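## Task

Find the yellow foam block on a desk and place it inside the tote near the door so no part of it sticks out past the tote's rim. It must stay there on its own once the robot lets go, and the robot must not tip over or be left leaning.

## Robot and tools

ROBOT. A Hello Robot Stretch 3 with a single arm: a two-wheeled base (0.33 m long, 0.34 m wide), a lift riding a mast, and a telescoping arm that reaches out to the robot's right side. The gripper cannot move forward on its own; you drive the base for that. The base only drives straight or spins in place, about a point midway between the wheels, 0.05 m behind the front edge. With arm retracted and wrist folded, spinning sweeps a 0.28 m radius; an unfolded, level wrist reaches past that. Cameras: head_camera and nav_camera ride on the head (aimed by head_pan_rad, head_tilt_rad); wrist_camera rides on the gripper.

FRAMES. Base frame: origin on the floor between the drive wheels, x forward, y left, z up. hand_pose is reported in it, at the point where closed fingertips meet. Odometry frame is the base frame at the scene's start; heading is positive to the left, -3.142 to 3.142.

execute_actions takes "actions", a list run in order. Each action may hold "robot" (one command, a list of up to 8 commands run one after another, or {"stop": true}), "steps" (1 to 450 control steps at 30 per second; default 1; steps alone just waits) and "until" (ends the action early when all its conditions hold). A command can contain:
- "base": exactly one of {"translate_m": d} (relative straight drive in metres from where the base is when that command begins, forward positive, |d| at most 1) or {"rotate_rad": d} (relative spin in radians, left/counter-clockwise positive, |d| at most 3.2).
- "joints": absolute targets by name; unnamed joints keep their old targets. lift_m 0 to 1.1 (arm height on the mast); arm_m 0 to 0.52 (extension); wrist_yaw_rad -1.345 to 4.42 (0 along the arm, positive toward the front, 3.0 folded over the base); wrist_pitch_rad -1.57 to 0.451 (negative tips fingers down); wrist_roll_rad -2.911 to 2.911; gripper_m -0.089 to 0.179 (larger is wider; the real fingertip gap is about 0.007 less when nearly shut, 0.025 less when wide, zero below 0.007); head_pan_rad -3.953 to 1.73 (0 forward, positive left, -1.57 looks along the arm); head_tilt_rad -1.53 to 0.419 (negative looks down).
- "contact_limits": {"arm_m": effort %} (1 to 100), how hard the arm may push before halting; lasts until the next arm_m command.
- {"pause_s": s} inside a list, up to 15 s.
Base and joint motions begin together and keep running across later actions and while you think. A new command overrides at once and discards any older queue remainder. Any out-of-range value rejects the whole call, nothing runs. To wait for everything to finish use "until": {"robot": {"status": "ended"}} with steps 450. Other conditions compare a field with an operator, e.g. {"lift_m": [">", 0.3]}; status fields accept a word or ["!=", "moving"]. {"any": {"status": "ended"}} fires when the first motion or queue ends. An empty action list just reports the state and images.

zoom_image: "camera" (head_camera, nav_camera or wrist_camera) and "region" [x0, y0, x1, y1] in pixels of that camera's last image, top-left origin, at most 504 by 504.

finished_scene: "scene" is the number of the current scene; it ends it irreversibly and reports success. Make sure all motion has stopped first, since anything still moving gets braked.

RESULTS. Each result is one snapshot plus an image from every camera. base_status shows progress as (moved of goal). joint_goals, joint_status (moving, done, off_target, contact_stop, time_out, stopped, not_commanded, torque_fault), measured_speeds, refusals, queue (idle/running/done/dropped/stopped) and queue_left. "done" only means within tolerance; for the base it means the wheels turned that far even if slipping. Lines starting refused:, dropped:, replaced: explain rejected goals, cut queues, or how a prior motion ended. robot.on_its_own appears when the robot changed a goal itself, when a joint is slack or its servo is off, when a motor at rest shows unusual effort, or when base_tilt has drifted 3 degrees or more from the start. lidar_m: 12 distances in 30-degree sectors, first straight ahead, counter-clockwise (4th left, 7th behind, 10th right), measured in a plane 0.17 m high, so table legs show but not tops. wrist_depth_mm and head_depth_mm: 7x7 grids of median depths. motor_effort in percent, with recent peak in brackets; readings carry fixed biases and noise. Camera calibration gives intrinsics and base-to-camera transforms.

GRIPPING. Close to a gripper_m smaller than the object's width; lower squeezes harder, but too hard triggers a stall guard that weakens grip. Open by at least 0.02 above the contact value to release. Neither gripper reading nor "done" proves a hold; check images and effort.

SPEED. Full base speed (0.30 m/s, 1.9 rad/s) only with lift_m under 0.30, arm_m under 0.03 and wrist_yaw_rad above 2.54; otherwise 0.10 m/s and 0.63 rad/s.

AVOID. Fold or unfold the wrist only with lift_m 0.32 to 0.95, wrist_pitch_rad -0.4 and roll near 0; folded, the lift may go down to 0.25. With yaw below -0.4 keep pitch at -0.5 or lower. Pushing into something rigid with the gripper higher than about 0.45 m can tip the robot before the contact stop; a repeat push after a contact_stop is worse. Don't drive while holding, hooking or pressing on a fixed object. If the base snags on furniture (especially reversing), undo the last move in small steps, pull the gripper free, and lower lift_m to about 0.2 if still tipped. After a contact_stop the joint goes slack. Wrist, head and base have no contact stop; long hard pushing shuts a wrist servo off for 10 s (limp, commands refused). Drops, slams and hard pushes are penalised, and loose objects may occasionally get nudged by the environment.

Each tool is called by a JSON object that holds its "method" and its "body".

## Session

{"method": "execute_actions", "body": {"actions": []}}

Scene clock: 0.00 s.
robot.base_odometry: x=+0.000 y=+0.000 heading=+0.000 (m, m, rad; robot's odometry frame)
robot.turned_by_wheels: +0.000 (rad since the last result)
robot.turned_by_imu: +0.000 (rad since the last result)
robot.base_tilt: forward=+0.5 right=+0.2 (deg)
robot.lidar_m: 1.04 1.19 2.04 2.09 0.82 0.71 0.71 0.81 1.38 1.47 1.21 1.04
robot.head_depth_mm: 975 963 949 932 921 907 899 / 1013 1001 984 964 951 937 921 / 1049 1031 1010 990 985 972 953 / 1089 1070 1033 1019 1021 996 984 / 1133 1114 1070 1057 1054 1037 1025 / 1178 1157 1112 1100 1098 1077 1058 / 1237 1207 1159 1149 1137 1120 1099
robot.base_status: not_commanded
robot.joint_positions: lift_m=+0.534 arm_m=-0.001 wrist_yaw_rad=+2.841 wrist_pitch_rad=-0.371 wrist_roll_rad=-0.008 gripper_m=+0.037 head_pan_rad=-0.014 head_tilt_rad=+0.001
robot.joint_goals: lift_m=+0.534 arm_m=-0.001 wrist_yaw_rad=+2.841 wrist_pitch_rad=-0.371 wrist_roll_rad=-0.008 gripper_m=+0.037 head_pan_rad=-0.014 head_tilt_rad=+0.001
robot.joint_status: lift_m=not_commanded arm_m=not_commanded wrist_yaw_rad=not_commanded wrist_pitch_rad=not_commanded wrist_roll_rad=not_commanded gripper_m=not_commanded head_pan_rad=not_commanded head_tilt_rad=not_commanded
robot.measured_speeds: translate_m=+0.000 rotate_rad=+0.000 lift_m=+0.000 arm_m=+0.000 wrist_yaw_rad=+0.000 wrist_pitch_rad=+0.000 wrist_roll_rad=+0.000 head_pan_rad=+0.000 head_tilt_rad=+0.000
robot: refusals=0 queue=idle queue_left=0
robot.motor_effort: left_wheel=+0 right_wheel=+0 lift_m=+30 arm_m=+0 wrist_yaw_rad=+1 wrist_pitch_rad=+7 wrist_roll_rad=+0 gripper_m=+0 head_pan_rad=+0 head_tilt_rad=+2 (%)
robot.hand_pose: x=+0.0470 y=+0.0753 z=+0.5569 quat_wxyz=(+0.233, +0.704, +0.026, +0.671) (m; robot's base frame)
robot.wrist_depth_mm: - - - - - - - / - - - - - - - / - - - - - - - / - - - - - - - / - 910 - - - - - / - 812 799 832 906 964 940 / 631 665 693 709 754 798 831
pictures: head_camera (sideways: a quarter turn clockwise sets it upright), nav_camera (sideways: a quarter turn counterclockwise sets it upright), wrist_camera
Images, in order (width x height): head_camera 896x504, nav_camera 672x504, wrist_camera 644x364.

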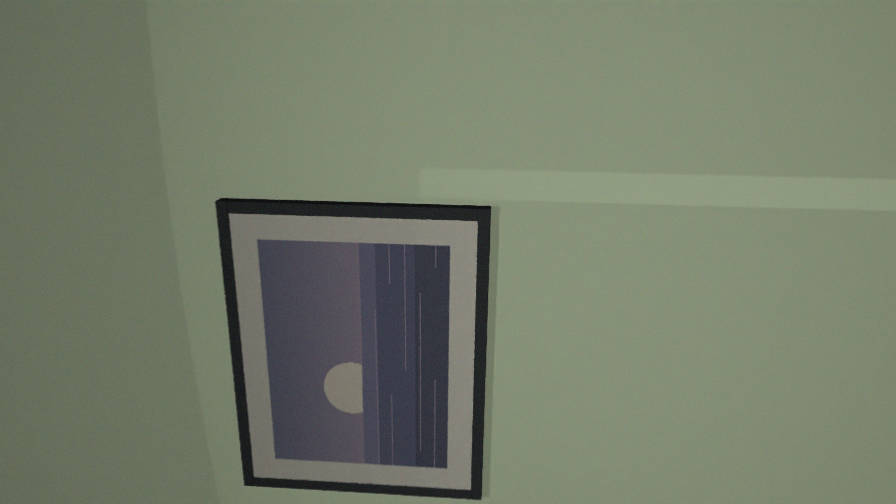

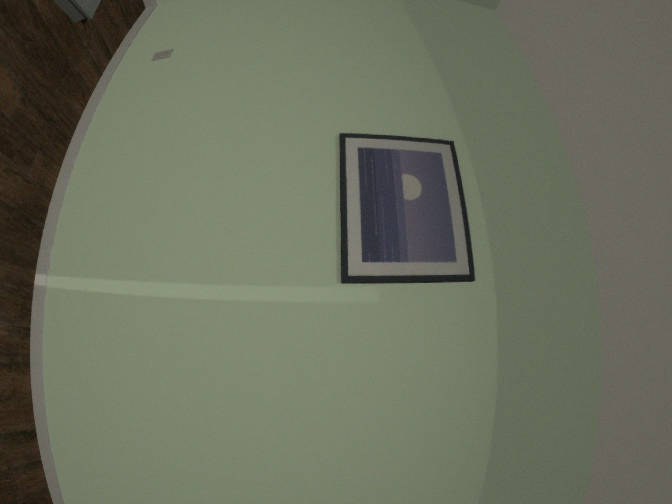

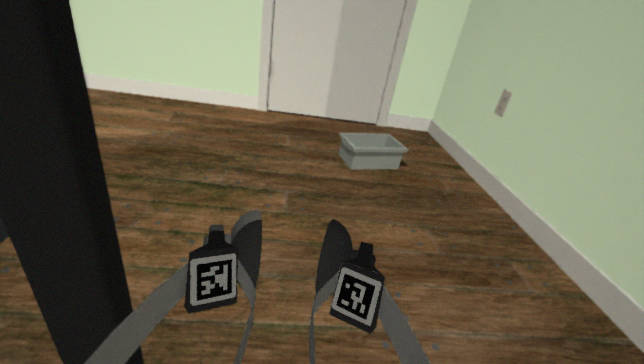

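{"method": "execute_actions", "body": {"actions": [{"robot":{"joints":{"head_pan_rad":1.5,"head_tilt_rad":-0.6,"lift_m":0.27}},"steps":450,"until":{"robot":{"status":"ended"}}}]}}

{"method": "execute_actions", "body": {"actions": [{"robot":{"joints":{"head_pan_rad":-1.5,"head_tilt_rad":-0.5}},"steps":450,"until":{"robot":{"status":"ended"}}}]}}

{"method": "execute_actions", "body": {"actions": [{"robot":{"joints":{"head_pan_rad":-3.1}},"steps":450,"until":{"robot":{"status":"ended"}}}]}}

Scene clock: 3.43 s.
robot.base_odometry: x=+0.000 y=+0.000 heading=+0.000 (m, m, rad; robot's odometry frame)
robot.turned_by_wheels: +0.000 (rad since the last result)
robot.turned_by_imu: +0.000 (rad since the last result)
robot.base_tilt: forward=+0.7 right=+0.2 (deg)
robot.lidar_m: 1.04 1.19 2.03 2.09 0.83 0.71 0.71 0.81 1.39 1.46 1.20 1.04
robot.head_depth_mm: 1677 1821 1984 2216 1920 1537 1264 / 1712 1858 2054 2248 1901 1516 1259 / 1772 1929 2118 2321 1918 1522 1255 / 1826 1998 2162 2366 1903 1514 1246 / 1868 2029 2261 2442 1914 1519 1258 / 1929 2084 2345 2492 1844 1514 1265 / 1967 2079 1217 1284 1335 1406 1285
robot.base_status: not_commanded
robot.joint_positions: lift_m=+0.271 arm_m=-0.001 wrist_yaw_rad=+2.841 wrist_pitch_rad=-0.372 wrist_roll_rad=-0.008 gripper_m=+0.037 head_pan_rad=+1.493 head_tilt_rad=-0.592
robot.joint_goals: lift_m=+0.270 arm_m=-0.001 wrist_yaw_rad=+2.841 wrist_pitch_rad=-0.372 wrist_roll_rad=-0.008 gripper_m=+0.037 head_pan_rad=+1.500 head_tilt_rad=-0.600
robot.joint_status: lift_m=done arm_m=not_commanded wrist_yaw_rad=not_commanded wrist_pitch_rad=not_commanded wrist_roll_rad=not_commanded gripper_m=not_commanded head_pan_rad=done head_tilt_rad=done
robot.measured_speeds: translate_m=+0.000 rotate_rad=+0.000 lift_m=+0.000 arm_m=+0.000 wrist_yaw_rad=+0.000 wrist_pitch_rad=+0.000 wrist_roll_rad=+0.000 head_pan_rad=+0.000 head_tilt_rad=+0.000
robot: refusals=0 queue=done queue_left=0
robot.motor_effort: left_wheel=+0(0) right_wheel=+0(0) lift_m=+15(29) arm_m=+0(0) wrist_yaw_rad=+1(1) wrist_pitch_rad=+7(8) wrist_roll_rad=+0(0) gripper_m=-1(0) head_pan_rad=+3(38) head_tilt_rad=-4(45) (%)
robot.hand_pose: x=+0.0469 y=+0.0752 z=+0.2938 quat_wxyz=(+0.234, +0.704, +0.026, +0.670) (m; robot's base frame)
robot.wrist_depth_mm: - - - - - - - / - - - - - - - / - 933 - - - - - / - 705 763 840 909 - 952 / - 567 615 656 694 747 798 / - 492 491 510 560 588 629 / - - - 437 463 489 516
pictures: head_camera (sideways: a quarter turn clockwise sets it upright), nav_camera (sideways: a quarter turn counterclockwise sets it upright), wrist_camera
camera_calibration (this result's frames):
head_camera: T_world_to_cam=[[-0.00420871, -0.494165, -0.869358, 1.14693], [-0.999929, -0.00760841, 0.00916564, 0.0024622], [-0.0111438, 0.869335, -0.494098, 0.600875], [0, 0, 0, 1]] pos_world=[0.0139851, 0.044429, 1.29396]
nav_camera: T_world_to_cam=[[0.0556137, 0.509676, 0.858567, -1.07858], [0.997576, -0.0643877, -0.0263951, 0.0786081], [0.0418282, 0.857954, -0.512021, 0.623968], [0, 0, 0, 1]] pos_world=[-0.0445332, 0.019452, 1.24759]
wrist_camera: T_world_to_cam=[[0.947661, -0.275583, 0.161225, -0.0870502], [-0.00027928, -0.505682, -0.86272, 0.324747], [0.319279, 0.817521, -0.479291, 0.22301], [0, 0, 0, 1]] pos_world=[0.0113822, -0.0420863, 0.401087]
Images, in order (width x height): head_camera 896x504, nav_camera 672x504, wrist_camera 644x364.

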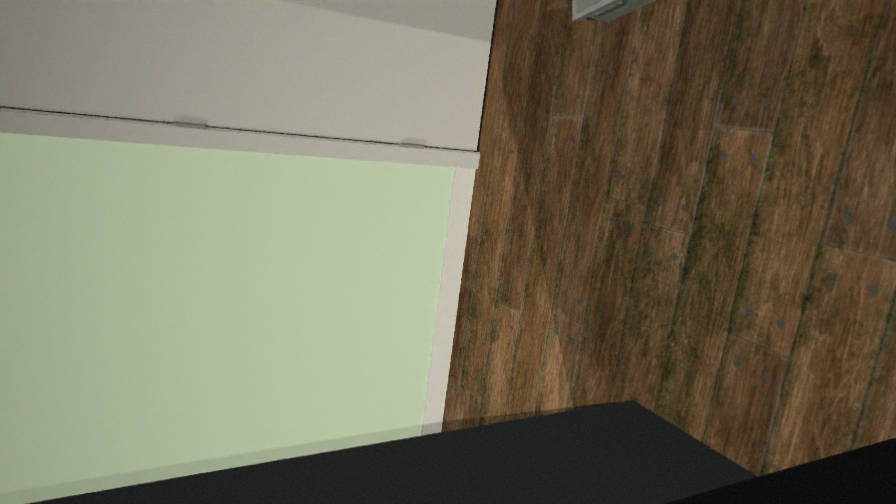

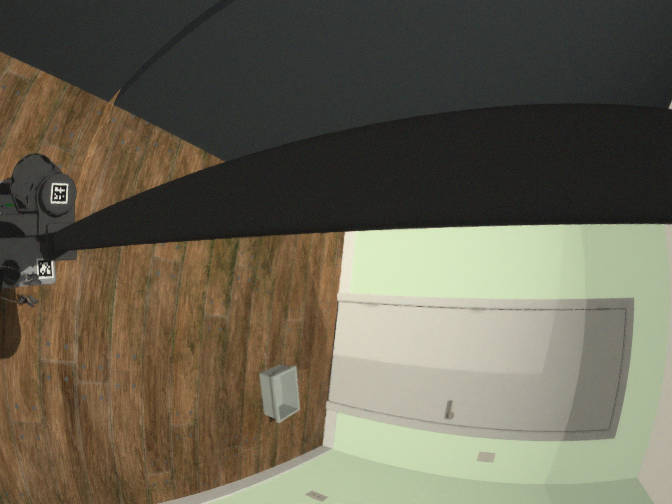

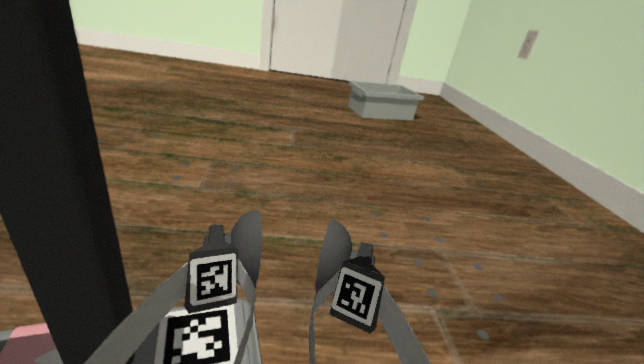

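Scene clock: 5.47 s.
robot.base_odometry: x=+0.000 y=+0.000 heading=+0.000 (m, m, rad; robot's odometry frame)
robot.turned_by_wheels: +0.000 (rad since the last result)
robot.turned_by_imu: +0.000 (rad since the last result)
robot.base_tilt: forward=+0.4 right=+0.3 (deg)
robot.lidar_m: 1.04 1.19 2.04 2.09 0.82 0.71 0.71 0.81 1.39 1.47 1.21 1.03
robot.head_depth_mm: 1337 1437 1510 1633 1757 1583 1334 / 1404 1504 1582 1687 1827 1630 1339 / 1457 1557 1611 1741 1877 1640 1324 / 1506 1646 1766 1924 2038 1639 1334 / 1589 1720 1890 2022 2111 1638 1328 / 1504 1593 1670 1788 1887 1630 1324 / 1313 1361 1429 1498 1592 1585 1319
robot.base_status: not_commanded
robot.joint_positions: lift_m=+0.271 arm_m=-0.001 wrist_yaw_rad=+2.841 wrist_pitch_rad=-0.372 wrist_roll_rad=-0.008 gripper_m=+0.037 head_pan_rad=-1.493 head_tilt_rad=-0.507
robot.joint_goals: lift_m=+0.270 arm_m=-0.001 wrist_yaw_rad=+2.841 wrist_pitch_rad=-0.372 wrist_roll_rad=-0.008 gripper_m=+0.037 head_pan_rad=-1.500 head_tilt_rad=-0.500
robot.joint_status: lift_m=done arm_m=not_commanded wrist_yaw_rad=not_commanded wrist_pitch_rad=not_commanded wrist_roll_rad=not_commanded gripper_m=not_commanded head_pan_rad=done head_tilt_rad=done
robot.measured_speeds: translate_m=+0.000 rotate_rad=+0.000 lift_m=+0.000 arm_m=+0.000 wrist_yaw_rad=+0.000 wrist_pitch_rad=+0.000 wrist_roll_rad=+0.000 head_pan_rad=+0.000 head_tilt_rad=+0.000
robot: refusals=0 queue=done queue_left=0
robot.motor_effort: left_wheel=+0(0) right_wheel=+1(0) lift_m=+15(15) arm_m=-1(1) wrist_yaw_rad=+1(1) wrist_pitch_rad=+7(7) wrist_roll_rad=+0(0) gripper_m=+1(0) head_pan_rad=-3(36) head_tilt_rad=+5(17) (%)
robot.hand_pose: x=+0.0469 y=+0.0752 z=+0.2938 quat_wxyz=(+0.234, +0.704, +0.026, +0.670) (m; robot's base frame)
robot.wrist_depth_mm: - - - - - - - / - - - - - - - / - 937 - - - - - / - 710 756 819 893 - 953 / - 573 623 659 689 739 822 / - 489 490 509 562 591 623 / - - - 438 466 483 519
pictures: head_camera (sideways: a quarter turn clockwise sets it upright), nav_camera (sideways: a quarter turn counterclockwise sets it upright), wrist_camera
camera_calibration (this result's frames):
head_camera: T_world_to_cam=[[-0.0667492, 0.41368, -0.907972, 1.19768], [0.986566, 0.16335, 0.00189663, -0.000192628], [0.149102, -0.895648, -0.419026, 0.502212], [0, 0, 0, 1]] pos_world=[0.00525334, -0.0456185, 1.2979]
nav_camera: T_world_to_cam=[[0.0184444, -0.437831, 0.898868, -1.13092], [-0.995294, -0.0935743, -0.0251562, 0.0891546], [0.0951252, -0.894174, -0.437497, 0.526672], [0, 0, 0, 1]] pos_world=[0.0594943, -0.0158711, 1.24921]
wrist_camera: T_world_to_cam=[[0.947661, -0.275582, 0.161225, -0.0870501], [-0.000279357, -0.505681, -0.86272, 0.324747], [0.319279, 0.817521, -0.479291, 0.22301], [0, 0, 0, 1]] pos_world=[0.0113822, -0.0420863, 0.401087]
Images, in order (width x height): head_camera 896x504, nav_camera 672x504, wrist_camera 644x364.

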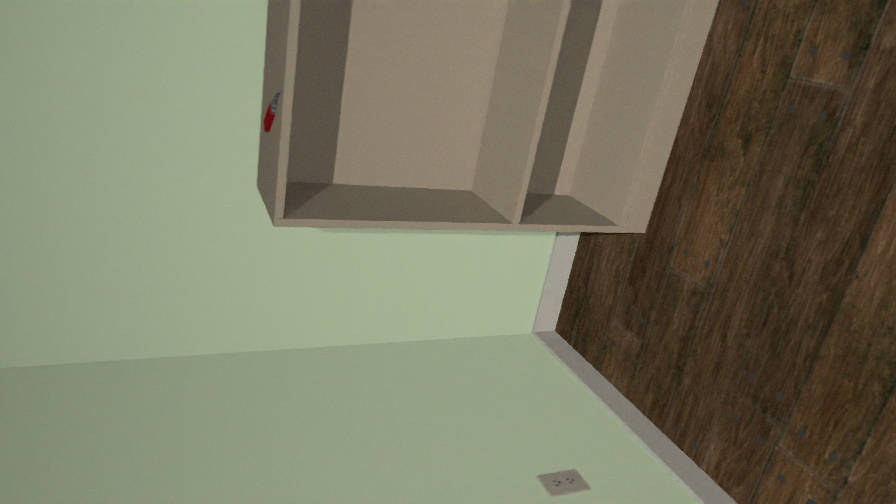

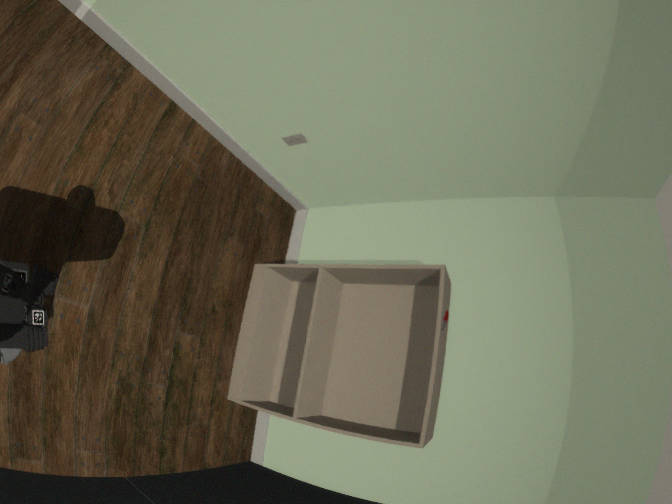

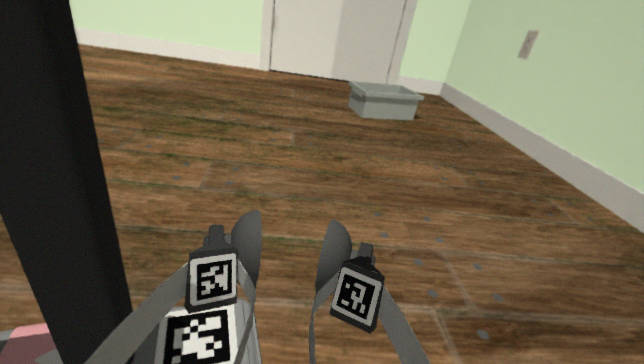

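Scene clock: 6.83 s.
robot.base_odometry: x=+0.000 y=+0.000 heading=+0.000 (m, m, rad; robot's odometry frame)
robot.turned_by_wheels: +0.000 (rad since the last result)
robot.turned_by_imu: +0.000 (rad since the last result)
robot.base_tilt: forward=+0.7 right=+0.3 (deg)
robot.lidar_m: 1.03 1.19 2.04 2.09 0.82 0.71 0.71 0.81 1.38 1.47 1.21 1.04
robot.head_depth_mm: 549 589 632 686 743 819 910 / 568 610 661 716 783 867 964 / 591 636 686 751 826 916 1034 / 613 661 718 788 869 975 1102 / 637 690 753 829 920 1042 1186 / 664 722 791 878 978 1110 1260 / 692 760 832 930 1043 1198 1299
robot.base_status: not_commanded
robot.joint_positions: lift_m=+0.271 arm_m=-0.001 wrist_yaw_rad=+2.841 wrist_pitch_rad=-0.372 wrist_roll_rad=-0.008 gripper_m=+0.037 head_pan_rad=-3.093 head_tilt_rad=-0.507
robot.joint_goals: lift_m=+0.270 arm_m=-0.001 wrist_yaw_rad=+2.841 wrist_pitch_rad=-0.372 wrist_roll_rad=-0.008 gripper_m=+0.037 head_pan_rad=-3.100 head_tilt_rad=-0.500
robot.joint_status: lift_m=done arm_m=not_commanded wrist_yaw_rad=not_commanded wrist_pitch_rad=not_commanded wrist_roll_rad=not_commanded gripper_m=not_commanded head_pan_rad=done head_tilt_rad=done
robot.measured_speeds: translate_m=+0.000 rotate_rad=+0.000 lift_m=+0.000 arm_m=+0.000 wrist_yaw_rad=+0.000 wrist_pitch_rad=+0.000 wrist_roll_rad=+0.000 head_pan_rad=+0.000 head_tilt_rad=+0.000
robot: refusals=0 queue=done queue_left=0
robot.motor_effort: left_wheel=+0(0) right_wheel=+0(0) lift_m=+15(15) arm_m=-1(1) wrist_yaw_rad=+1(1) wrist_pitch_rad=+7(8) wrist_roll_rad=+0(0) gripper_m=+0(0) head_pan_rad=-3(37) head_tilt_rad=+5(5) (%)
robot.hand_pose: x=+0.0469 y=+0.0752 z=+0.2938 quat_wxyz=(+0.234, +0.704, +0.026, +0.670) (m; robot's base frame)
robot.wrist_depth_mm: - - - - - - - / - - - - - - - / - 936 - - - - - / - 704 768 822 916 - 954 / - 560 617 654 681 745 804 / - 491 491 506 564 590 629 / - - - 437 462 489 511
pictures: head_camera (sideways: a quarter turn clockwise sets it upright), nav_camera (sideways: a quarter turn counterclockwise sets it upright), wrist_camera
camera_calibration (this result's frames):
head_camera: T_world_to_cam=[[0.415435, 0.05464, -0.90798, 1.19475], [0.134472, -0.990916, 0.00189497, 0.00500733], [-0.899628, -0.122885, -0.419008, 0.508587], [0, 0, 0, 1]] pos_world=[-0.0394744, 0.00217842, 1.2979]
nav_camera: T_world_to_cam=[[-0.438165, -0.00565054, 0.898877, -1.12814], [-0.0644712, 0.997602, -0.0251559, 0.0834761], [-0.896579, -0.0689741, -0.437479, 0.532699], [0, 0, 0, 1]] pos_world=[-0.0113245, -0.0529082, 1.24921]
wrist_camera: T_world_to_cam=[[0.947661, -0.275583, 0.161225, -0.0870502], [-0.000279251, -0.505682, -0.86272, 0.324747], [0.319279, 0.817521, -0.479291, 0.22301], [0, 0, 0, 1]] pos_world=[0.0113822, -0.0420863, 0.401087]
Images, in order (width x height): head_camera 896x504, nav_camera 672x504, wrist_camera 644x364.

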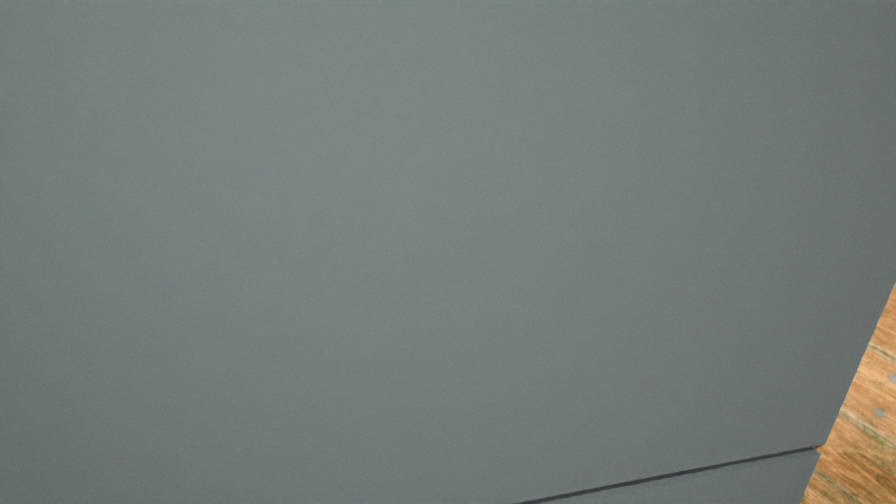

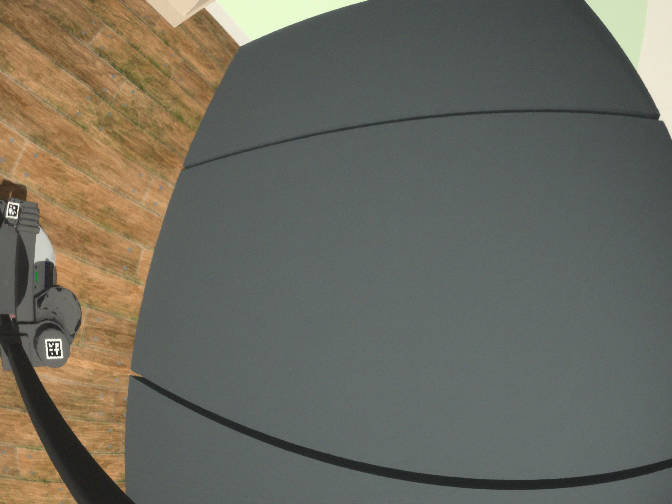

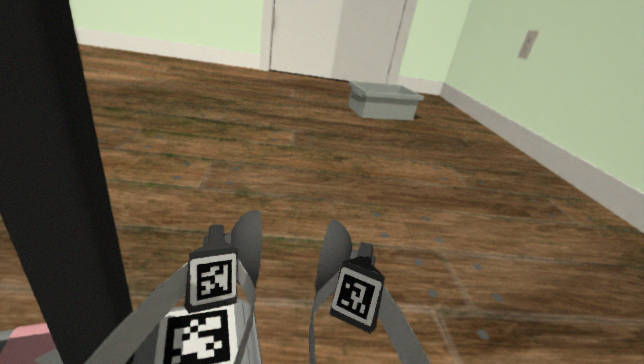

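{"method": "execute_actions", "body": {"actions": [{"robot":[{"base":{"rotate_rad":1.465},"joints":{"head_pan_rad":0,"head_tilt_rad":-0.5}},{"base":{"translate_m":1.0}},{"base":{"translate_m":0.61}},{"base":{"rotate_rad":1.415}}],"steps":450,"until":{"robot":{"status":"ended"}}}]}}

Scene clock: 20.43 s.
robot.base_odometry: x=+0.170 y=+1.601 heading=+2.880 (m, m, rad; robot's odometry frame)
robot.turned_by_wheels: +2.880 (rad since the last result)
robot.turned_by_imu: +2.880 (rad since the last result)
robot.base_tilt: forward=+0.6 right=+0.2 (deg)
robot.lidar_m: 1.89 0.66 0.66 1.78 1.82 1.31 1.27 0.70 0.51 0.48 0.53 0.71
robot.head_depth_mm: 1870 1808 1780 1740 1724 1577 1335 / 2895 3130 3004 2736 2132 1650 1331 / 2884 3210 3412 3092 2147 1637 1340 / 2998 3227 3516 3039 2145 1639 1334 / 2989 3203 3507 3072 2152 1620 1327 / 3028 3222 3505 3095 2144 1647 1338 / 3015 3207 3460 3081 2054 1194 1209
robot.base_status: done (rotate_rad +1.4149 of +1.4150)
robot.joint_positions: lift_m=+0.271 arm_m=-0.001 wrist_yaw_rad=+2.841 wrist_pitch_rad=-0.372 wrist_roll_rad=-0.008 gripper_m=+0.037 head_pan_rad=-0.007 head_tilt_rad=-0.506
robot.joint_goals: lift_m=+0.270 arm_m=-0.001 wrist_yaw_rad=+2.841 wrist_pitch_rad=-0.372 wrist_roll_rad=-0.008 gripper_m=+0.037 head_pan_rad=+0.000 head_tilt_rad=-0.500
robot.joint_status: lift_m=done arm_m=not_commanded wrist_yaw_rad=not_commanded wrist_pitch_rad=not_commanded wrist_roll_rad=not_commanded gripper_m=not_commanded head_pan_rad=done head_tilt_rad=done
robot.measured_speeds: translate_m=+0.000 rotate_rad=+0.000 lift_m=+0.000 arm_m=+0.000 wrist_yaw_rad=+0.000 wrist_pitch_rad=+0.000 wrist_roll_rad=+0.000 head_pan_rad=+0.000 head_tilt_rad=+0.000
robot: refusals=0 queue=done queue_left=0
robot.motor_effort: left_wheel=-2(10) right_wheel=+2(8) lift_m=+15(15) arm_m=-1(1) wrist_yaw_rad=+1(1) wrist_pitch_rad=+7(7) wrist_roll_rad=+0(0) gripper_m=+1(0) head_pan_rad=+3(38) head_tilt_rad=+4(7) (%)
robot.hand_pose: x=+0.0469 y=+0.0752 z=+0.2937 quat_wxyz=(+0.234, +0.704, +0.026, +0.670) (m; robot's base frame)
robot.wrist_depth_mm: - - - - 712 575 618 / - - - - 717 621 690 / - 934 - - 732 692 - / - 709 758 815 733 783 - / - 566 605 661 689 750 797 / - 490 486 512 558 584 623 / - - - 438 466 486 513
pictures: head_camera (sideways: a quarter turn clockwise sets it upright), nav_camera (sideways: a quarter turn counterclockwise sets it upright), wrist_camera
camera_calibration (this result's frames):
head_camera: T_world_to_cam=[[-0.416626, -0.0314115, -0.908535, 1.20055], [-0.0790418, 0.99687, 0.00178061, 0.00645865], [0.905635, 0.0725541, -0.417805, 0.496008], [0, 0, 0, 1]] pos_world=[0.0514874, -0.00471491, 1.29796]
nav_camera: T_world_to_cam=[[0.436603, -0.0187687, 0.899459, -1.13424], [0.00880861, -0.999645, -0.025135, 0.0830019], [0.899611, 0.018897, -0.436283, 0.520186], [0, 0, 0, 1]] pos_world=[0.0265161, 0.0518544, 1.24924]
wrist_camera: T_world_to_cam=[[0.947667, -0.275563, 0.161222, -0.0870511], [-0.000313773, -0.50579, -0.862657, 0.324675], [0.319261, 0.81746, -0.479407, 0.223064], [0, 0, 0, 1]] pos_world=[0.0113819, -0.0421165, 0.401056]
Images, in order (width x height): head_camera 896x504, nav_camera 672x504, wrist_camera 644x364.

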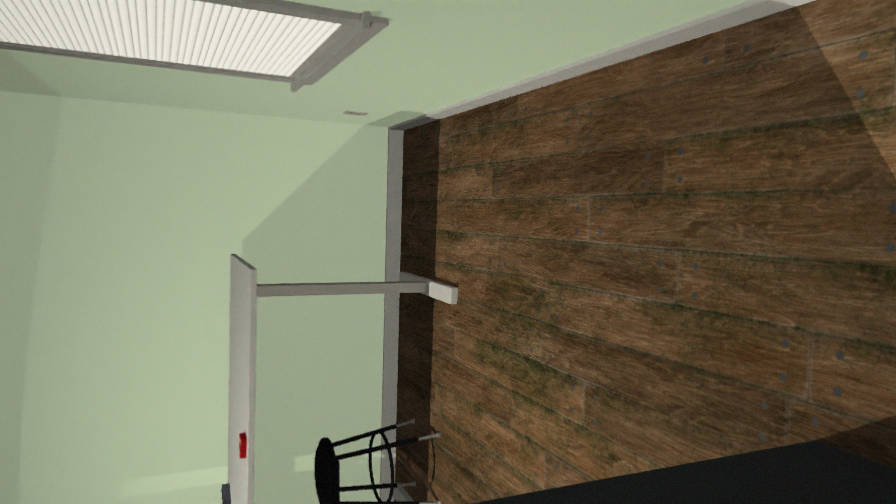

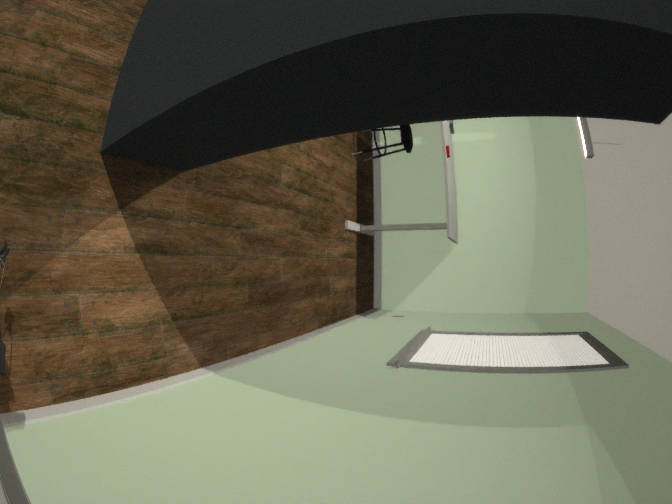

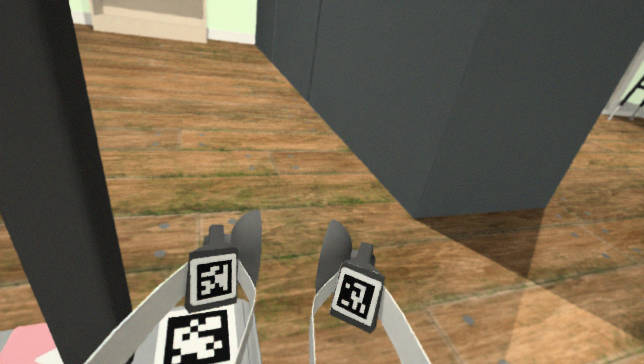

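{"method": "execute_actions", "body": {"actions": [{"robot":[{"base":{"translate_m":1.0},"joints":{"head_pan_rad":0.9,"head_tilt_rad":-0.4}},{"base":{"translate_m":0.5}}],"steps":450,"until":{"robot":{"status":"ended"}}}]}}

Scene clock: 28.83 s.
robot.base_odometry: x=-1.279 y=+1.989 heading=+2.880 (m, m, rad; robot's odometry frame)
robot.turned_by_wheels: +0.000 (rad since the last result)
robot.turned_by_imu: +0.008 (rad since the last result)
robot.base_tilt: forward=+0.7 right=+0.1 (deg)
robot.lidar_m: 1.56 2.07 1.97 2.37 1.48 0.75 1.90 0.70 0.52 0.50 0.51 0.70
robot.head_depth_mm: 2098 2200 2181 2314 2386 1807 1445 / 2363 2461 2299 2535 2397 1825 1442 / 2655 2800 2865 3101 2330 1827 1431 / 3057 3269 3405 3506 2520 1823 1444 / 3181 3420 3615 3680 2457 1818 1434 / 3027 3147 3357 3508 2453 1822 1439 / 2845 2952 3077 3265 2463 1809 1447
robot.base_status: done (translate_m +0.5000 of +0.5000)
robot.joint_positions: lift_m=+0.271 arm_m=-0.001 wrist_yaw_rad=+2.841 wrist_pitch_rad=-0.372 wrist_roll_rad=-0.008 gripper_m=+0.037 head_pan_rad=+0.893 head_tilt_rad=-0.408
robot.joint_goals: lift_m=+0.270 arm_m=-0.001 wrist_yaw_rad=+2.841 wrist_pitch_rad=-0.372 wrist_roll_rad=-0.008 gripper_m=+0.037 head_pan_rad=+0.900 head_tilt_rad=-0.400
robot.joint_status: lift_m=done arm_m=not_commanded wrist_yaw_rad=not_commanded wrist_pitch_rad=not_commanded wrist_roll_rad=not_commanded gripper_m=not_commanded head_pan_rad=done head_tilt_rad=done
robot.measured_speeds: translate_m=+0.000 rotate_rad=+0.000 lift_m=+0.000 arm_m=+0.000 wrist_yaw_rad=+0.000 wrist_pitch_rad=+0.000 wrist_roll_rad=+0.000 head_pan_rad=+0.000 head_tilt_rad=+0.000
robot: refusals=0 queue=done queue_left=0
robot.motor_effort: left_wheel=-2(8) right_wheel=+2(8) lift_m=+15(15) arm_m=-1(0) wrist_yaw_rad=+1(1) wrist_pitch_rad=+7(7) wrist_roll_rad=+0(0) gripper_m=+0(0) head_pan_rad=+3(38) head_tilt_rad=+6(19) (%)
robot.hand_pose: x=+0.0469 y=+0.0752 z=+0.2937 quat_wxyz=(+0.234, +0.704, +0.026, +0.670) (m; robot's base frame)
robot.wrist_depth_mm: - - - - - - - / - - - - - - - / - 931 - - - - - / - 705 761 834 904 - - / - 570 613 664 687 740 808 / - 494 492 514 561 596 631 / - - - 440 462 488 514
pictures: head_camera (sideways: a quarter turn clockwise sets it upright), nav_camera (sideways: a quarter turn counterclockwise sets it upright), wrist_camera
camera_calibration (this result's frames):
head_camera: T_world_to_cam=[[-0.177318, -0.274976, -0.944958, 1.24663], [-0.829837, 0.557967, -0.00664803, 0.022012], [0.529084, 0.782982, -0.327123, 0.380295], [0, 0, 0, 1]] pos_world=[0.0381081, 0.0327457, 1.30256]
nav_camera: T_world_to_cam=[[0.229539, 0.260046, 0.937917, -1.18316], [0.789997, -0.612661, -0.0234726, 0.0760755], [0.568521, 0.74634, -0.346066, 0.404803], [0, 0, 0, 1]] pos_world=[-0.018656, 0.052165, 1.25158]
wrist_camera: T_world_to_cam=[[0.947669, -0.275555, 0.161222, -0.0870496], [-0.000326233, -0.505831, -0.862633, 0.324658], [0.319254, 0.817438, -0.47945, 0.223077], [0, 0, 0, 1]] pos_world=[0.0113818, -0.0421168, 0.40105]
Images, in order (width x height): head_camera 896x504, nav_camera 672x504, wrist_camera 644x364.

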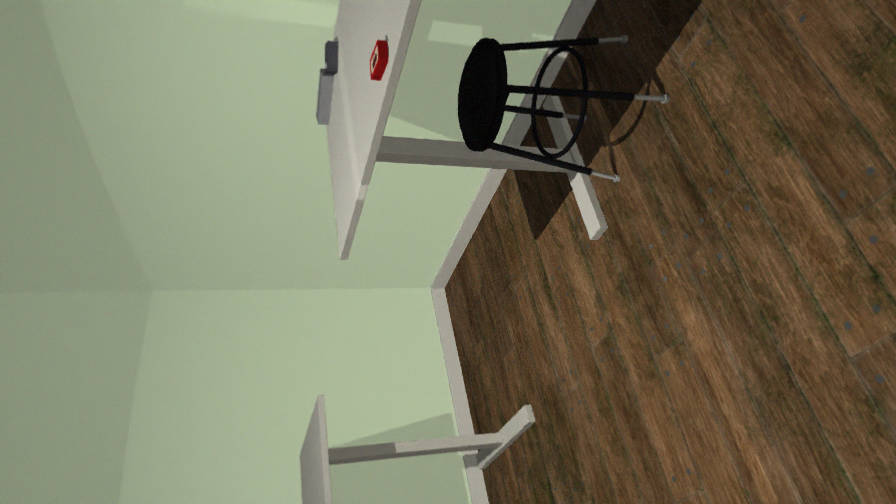

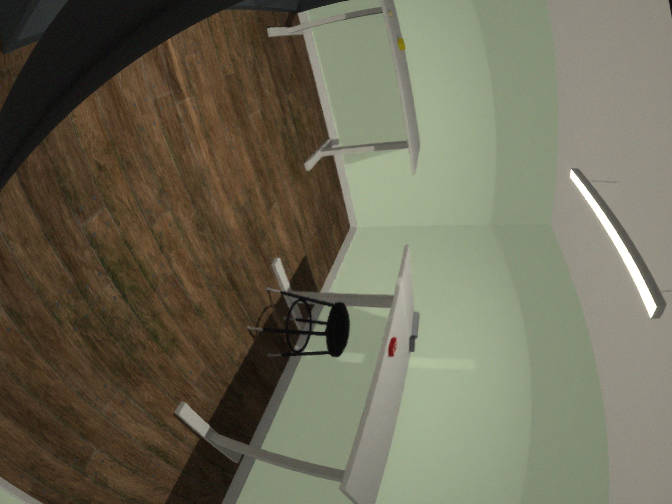

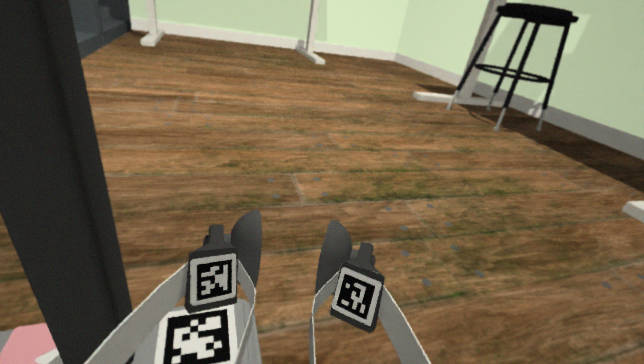

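Block roughly straight left.

{"method": "execute_actions", "body": {"actions": [{"robot":[{"base":{"rotate_rad":1.5},"joints":{"head_pan_rad":0,"head_tilt_rad":-0.45}},{"base":{"translate_m":1.0}},{"base":{"translate_m":0.7}}],"steps":450,"until":{"robot":{"status":"ended"}}}]}}

Scene clock: 40.37 s.
robot.base_odometry: x=-1.834 y=+0.382 heading=-1.903 (m, m, rad; robot's odometry frame)
robot.turned_by_wheels: +1.500 (rad since the last result)
robot.turned_by_imu: +1.504 (rad since the last result)
robot.base_tilt: forward=+0.6 right=+0.3 (deg)
robot.lidar_m: 1.57 1.22 0.92 1.16 1.01 1.39 2.20 2.25 1.65 1.41 1.91 1.35
robot.head_depth_mm: 1305 1400 1478 965 1748 1755 1400 / 1312 1408 1496 961 1757 1743 1397 / 1319 1406 1503 959 1759 1733 1403 / 1313 1407 1492 958 1779 1733 1400 / 1323 1405 1492 957 1789 1745 1396 / 1319 1415 1494 953 1796 1753 1391 / 1328 1422 1504 954 1325 1443 1354
robot.base_status: done (translate_m +0.7000 of +0.7000)
robot.joint_positions: lift_m=+0.271 arm_m=+0.000 wrist_yaw_rad=+2.841 wrist_pitch_rad=-0.372 wrist_roll_rad=-0.008 gripper_m=+0.037 head_pan_rad=+0.007 head_tilt_rad=-0.446
robot.joint_goals: lift_m=+0.270 arm_m=+0.000 wrist_yaw_rad=+2.841 wrist_pitch_rad=-0.372 wrist_roll_rad=-0.008 gripper_m=+0.037 head_pan_rad=+0.000 head_tilt_rad=-0.450
robot.joint_status: lift_m=done arm_m=not_commanded wrist_yaw_rad=not_commanded wrist_pitch_rad=not_commanded wrist_roll_rad=not_commanded gripper_m=not_commanded head_pan_rad=done head_tilt_rad=done
robot.measured_speeds: translate_m=+0.000 rotate_rad=+0.000 lift_m=+0.000 arm_m=+0.000 wrist_yaw_rad=+0.000 wrist_pitch_rad=+0.000 wrist_roll_rad=+0.000 head_pan_rad=+0.000 head_tilt_rad=+0.000
robot: refusals=0 queue=done queue_left=0
robot.motor_effort: left_wheel=-2(10) right_wheel=+2(9) lift_m=+15(16) arm_m=-2(1) wrist_yaw_rad=+1(1) wrist_pitch_rad=+7(7) wrist_roll_rad=+0(0) gripper_m=+0(2) head_pan_rad=-3(36) head_tilt_rad=-3(12) (%)
robot.hand_pose: x=+0.0469 y=+0.0751 z=+0.2937 quat_wxyz=(+0.234, +0.704, +0.026, +0.670) (m; robot's base frame)
robot.wrist_depth_mm: - 926 - - 848 - - / - - - - 935 - - / - 758 827 957 - - - / - 695 756 816 922 969 - / - 566 616 663 678 746 820 / - 487 485 516 554 594 632 / - - - 442 463 494 517
pictures: head_camera (sideways: a quarter turn clockwise sets it upright), nav_camera (sideways: a quarter turn counterclockwise sets it upright), wrist_camera
camera_calibration (this result's frames):
head_camera: T_world_to_cam=[[-0.36041, -0.0368074, -0.932068, 1.23091], [-0.0928311, 0.995676, -0.00342352, 0.013318], [0.928163, 0.085291, -0.362268, 0.423599], [0, 0, 0, 1]] pos_world=[0.0517005, -0.00408296, 1.3008]
nav_camera: T_world_to_cam=[[0.381594, -0.0130869, 0.924237, -1.16623], [0.0241851, -0.999416, -0.0241368, 0.0816105], [0.924014, 0.0315632, -0.381055, 0.448168], [0, 0, 0, 1]] pos_world=[0.0289409, 0.0521549, 1.25062]
wrist_camera: T_world_to_cam=[[0.94767, -0.275551, 0.161221, -0.0870529], [-0.000333359, -0.505853, -0.86262, 0.324641], [0.31925, 0.817425, -0.479474, 0.223098], [0, 0, 0, 1]] pos_world=[0.0113818, -0.0421325, 0.401046]
Images, in order (width x height): head_camera 896x504, nav_camera 672x504, wrist_camera 644x364.

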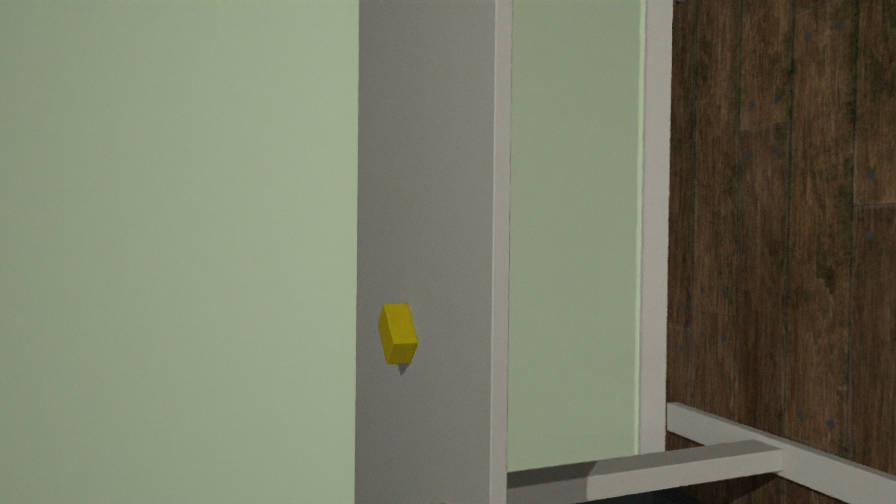

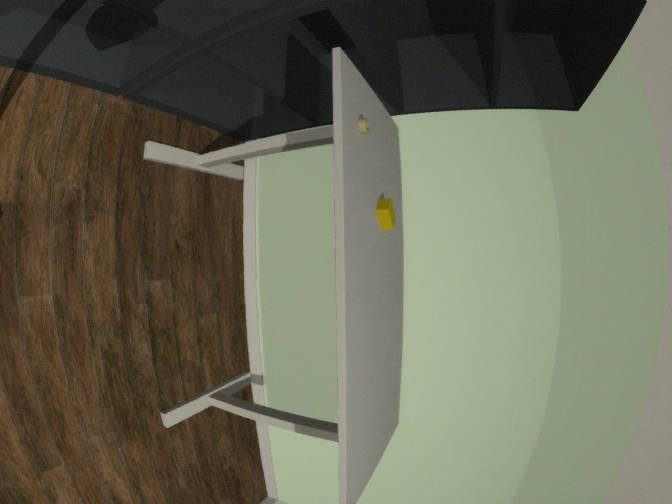

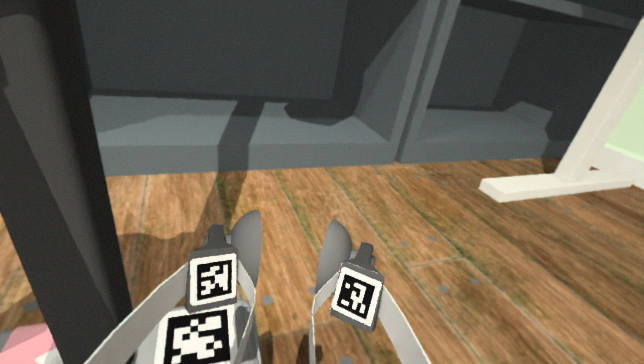

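{"method": "execute_actions", "body": {"actions": [{"robot":[{"base":{"translate_m":0.38}},{"joints":{"lift_m":0.6,"wrist_pitch_rad":-0.4}},{"joints":{"lift_m":0.9,"wrist_yaw_rad":0,"gripper_m":0.179,"head_pan_rad":-1.4,"head_tilt_rad":-0.6}},{"joints":{"lift_m":1.05}},{"base":{"rotate_rad":1.66}}],"steps":450,"until":{"robot":{"status":"ended"}}},{"steps":450,"until":{"robot":{"status":"ended"}}}]}}

Scene clock: 56.93 s.
robot.base_odometry: x=-1.958 y=+0.023 heading=-0.244 (m, m, rad; robot's odometry frame)
robot.turned_by_wheels: +1.660 (rad since the last result)
robot.turned_by_imu: +1.666 (rad since the last result)
robot.base_tilt: forward=+0.7 right=+0.2 (deg)
robot.lidar_m: 0.87 0.97 1.73 2.59 2.17 1.36 1.85 1.04 1.03 1.19 0.89 0.76
robot.head_depth_mm: 939 1022 1057 - - - - / 969 1051 1062 689 548 1496 1260 / 990 1086 1063 690 509 1516 1256 / 1025 1120 1073 687 530 1518 1264 / 1052 1149 1074 689 552 1514 1256 / 1077 1189 1073 690 574 1312 1223 / 1094 1186 1107 682 1621 1459 1261
robot.base_status: done (rotate_rad +1.6599 of +1.6600)
robot.joint_positions: lift_m=+1.049 arm_m=+0.000 wrist_yaw_rad=+0.003 wrist_pitch_rad=-0.414 wrist_roll_rad=-0.008 gripper_m=+0.179 head_pan_rad=-1.393 head_tilt_rad=-0.592
robot.joint_goals: lift_m=+1.050 arm_m=+0.000 wrist_yaw_rad=+0.000 wrist_pitch_rad=-0.400 wrist_roll_rad=-0.008 gripper_m=+0.179 head_pan_rad=-1.400 head_tilt_rad=-0.600
robot.joint_status: lift_m=done arm_m=not_commanded wrist_yaw_rad=done wrist_pitch_rad=done wrist_roll_rad=not_commanded gripper_m=done head_pan_rad=done head_tilt_rad=done
robot.measured_speeds: translate_m=+0.000 rotate_rad=+0.000 lift_m=+0.000 arm_m=+0.000 wrist_yaw_rad=+0.000 wrist_pitch_rad=+0.000 wrist_roll_rad=+0.000 head_pan_rad=+0.000 head_tilt_rad=+0.000
robot: refusals=0 queue=done queue_left=0
robot.motor_effort: left_wheel=-2(7) right_wheel=+3(8) lift_m=+40(41) arm_m=-1(2) wrist_yaw_rad=-2(3) wrist_pitch_rad=+6(6) wrist_roll_rad=+0(0) gripper_m=+0(82) head_pan_rad=-3(37) head_tilt_rad=-5(24) (%)
robot.hand_pose: x=-0.0210 y=-0.3694 z=+1.0630 quat_wxyz=(+0.695, +0.147, -0.689, -0.144) (m; robot's base frame)
robot.wrist_depth_mm: 824 841 841 826 811 814 817 / 625 703 798 874 876 888 877 / 449 478 512 611 683 772 916 / 358 386 404 442 486 528 583 / - 309 328 350 375 405 434 / - 259 274 289 304 342 345 / - 916 256 261 265 - 287
pictures: head_camera (sideways: a quarter turn clockwise sets it upright), nav_camera (sideways: a quarter turn counterclockwise sets it upright), wrist_camera
camera_calibration (this result's frames):
head_camera: T_world_to_cam=[[-0.120975, 0.47937, -0.869235, 1.14748], [0.965482, 0.260309, 0.00918694, -0.00955457], [0.230674, -0.838119, -0.494314, 0.59968], [0, 0, 0, 1]] pos_world=[0.00971017, -0.0449767, 1.29395]
nav_camera: T_world_to_cam=[[0.075165, -0.507378, 0.858439, -1.07853], [-0.981418, -0.190055, -0.0263985, 0.0906843], [0.176545, -0.840504, -0.512235, 0.623425], [0, 0, 0, 1]] pos_world=[0.0600047, -0.00599744, 1.24759]
wrist_camera: T_world_to_cam=[[-0.986693, -0.0270498, 0.160328, -0.217032], [-0.150959, 0.5187, -0.841524, 1.11624], [-0.060399, -0.854528, -0.515881, 0.390158], [0, 0, 0, 1]] pos_world=[-0.0220733, -0.25146, 1.17541]
Images, in order (width x height): head_camera 896x504, nav_camera 672x504, wrist_camera 644x364.

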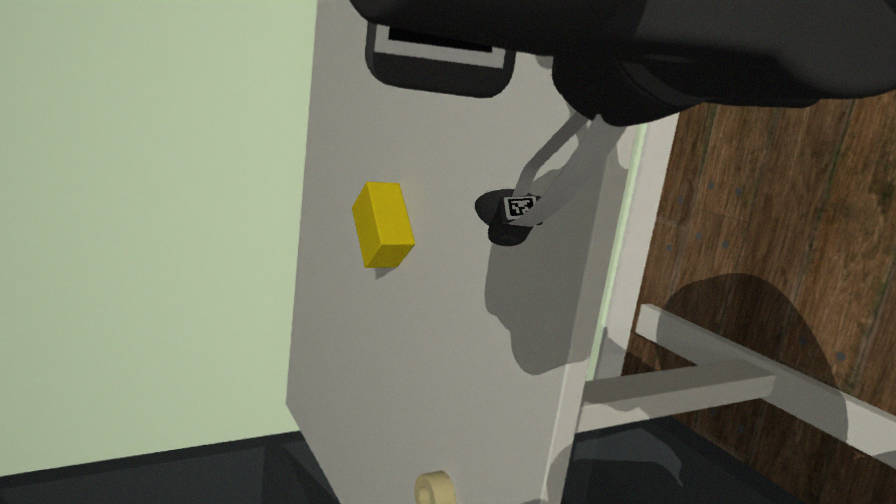

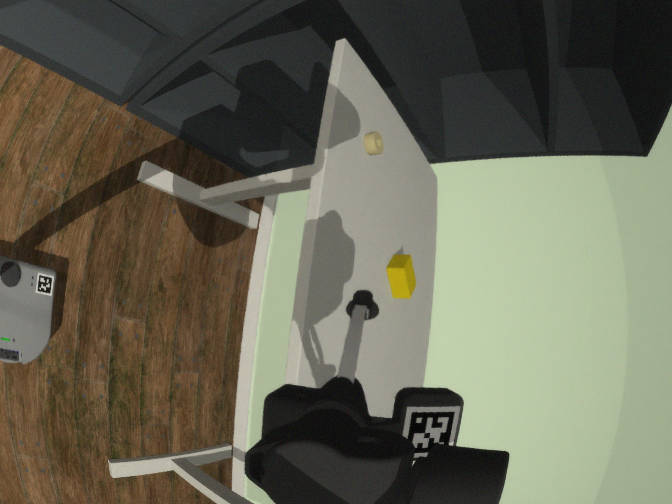

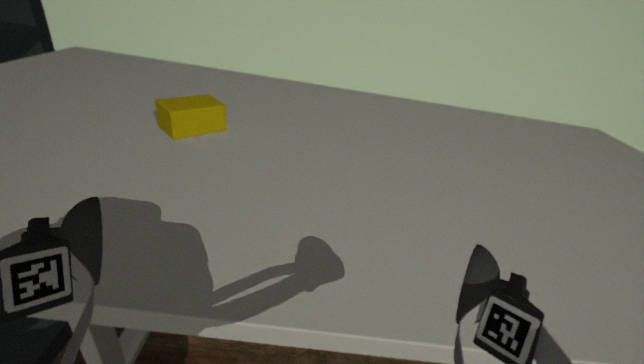

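{"method": "execute_actions", "body": {"actions": [{"robot":{"base":{"translate_m":0.045},"joints":{"lift_m":1.08,"wrist_yaw_rad":0.7,"arm_m":0.44}},"steps":450,"until":{"robot":{"status":"ended"}}}]}}

Scene clock: 61.77 s.
robot.base_odometry: x=-1.914 y=+0.012 heading=-0.244 (m, m, rad; robot's odometry frame)
robot.turned_by_wheels: +0.000 (rad since the last result)
robot.turned_by_imu: +0.001 (rad since the last result)
robot.base_tilt: forward=+0.7 right=+0.4 (deg)
robot.lidar_m: 0.87 0.94 1.00 2.58 2.20 1.40 1.90 1.06 1.09 1.20 0.87 0.72
robot.head_depth_mm: 936 - 981 688 508 1467 1252 / 966 1051 985 687 509 1533 1260 / 989 1078 1056 687 528 1516 1259 / 1024 1119 988 689 549 1516 1257 / 1050 1151 1063 693 551 1473 1261 / 1077 1192 1066 692 572 1399 1226 / 1070 1178 1115 669 1616 1428 1254
robot.base_status: done (translate_m +0.0450 of +0.0450)
robot.joint_positions: lift_m=+1.079 arm_m=+0.440 wrist_yaw_rad=+0.698 wrist_pitch_rad=-0.414 wrist_roll_rad=-0.008 gripper_m=+0.179 head_pan_rad=-1.393 head_tilt_rad=-0.593
robot.joint_goals: lift_m=+1.080 arm_m=+0.440 wrist_yaw_rad=+0.700 wrist_pitch_rad=-0.400 wrist_roll_rad=-0.008 gripper_m=+0.179 head_pan_rad=-1.400 head_tilt_rad=-0.600
robot.joint_status: lift_m=done arm_m=done wrist_yaw_rad=done wrist_pitch_rad=done wrist_roll_rad=not_commanded gripper_m=done head_pan_rad=done head_tilt_rad=done
robot.measured_speeds: translate_m=+0.000 rotate_rad=+0.000 lift_m=+0.000 arm_m=+0.000 wrist_yaw_rad=+0.000 wrist_pitch_rad=+0.000 wrist_roll_rad=+0.000 head_pan_rad=+0.000 head_tilt_rad=+0.000
robot: refusals=0 queue=done queue_left=0
robot.motor_effort: left_wheel=-2(3) right_wheel=+2(5) lift_m=+40(42) arm_m=+4(4) wrist_yaw_rad=+2(4) wrist_pitch_rad=+6(7) wrist_roll_rad=+0(0) gripper_m=-1(0) head_pan_rad=-3(3) head_tilt_rad=-4(5) (%)
robot.hand_pose: x=+0.1230 y=-0.7571 z=+1.0930 quat_wxyz=(+0.703, +0.373, -0.597, +0.101) (m; robot's base frame)
robot.wrist_depth_mm: 764 862 725 621 506 424 367 / 593 664 744 650 524 443 382 / 532 572 608 633 559 463 393 / 404 431 457 499 532 487 413 / - 347 366 392 419 455 426 / - 292 307 325 338 381 387 / 244 254 225 234 288 - 322
pictures: head_camera (sideways: a quarter turn clockwise sets it upright), nav_camera (sideways: a quarter turn counterclockwise sets it upright), wrist_camera
camera_calibration (this result's frames):
head_camera: T_world_to_cam=[[-0.120926, 0.479531, -0.869153, 1.14737], [0.965522, 0.260158, 0.00920113, -0.00957328], [0.23053, -0.838074, -0.494457, 0.599868], [0, 0, 0, 1]] pos_world=[0.00970297, -0.0449759, 1.29394]
nav_camera: T_world_to_cam=[[0.0751116, -0.50753, 0.858354, -1.07842], [-0.981449, -0.189899, -0.0264007, 0.0906874], [0.1764, -0.840448, -0.512378, 0.623611], [0, 0, 0, 1]] pos_world=[0.0600022, -0.00599692, 1.24759]
wrist_camera: T_world_to_cam=[[-0.740353, -0.65282, 0.160323, -0.594319], [-0.448286, 0.301755, -0.841417, 1.23647], [0.500916, -0.694816, -0.516055, 0.135087], [0, 0, 0, 1]] pos_world=[0.046621, -0.667234, 1.20539]
Images, in order (width x height): head_camera 896x504, nav_camera 672x504, wrist_camera 644x364.

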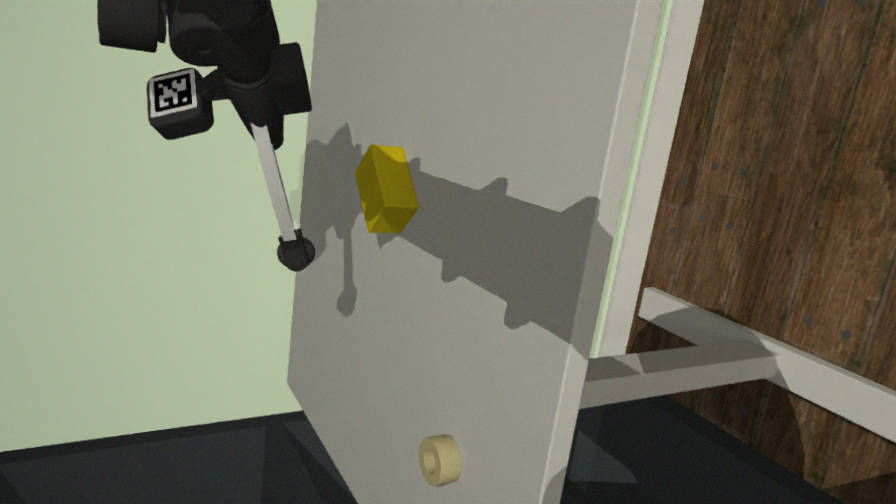

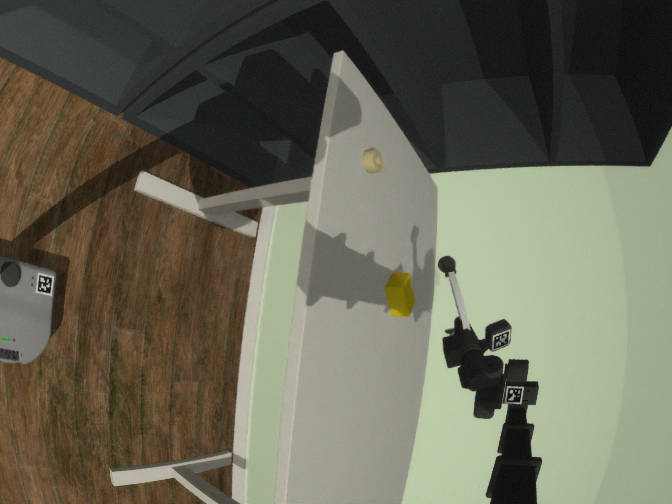

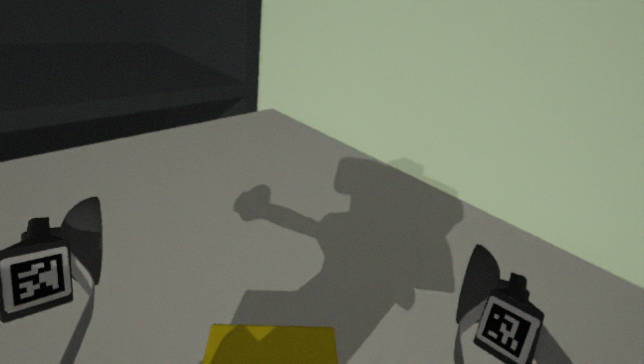

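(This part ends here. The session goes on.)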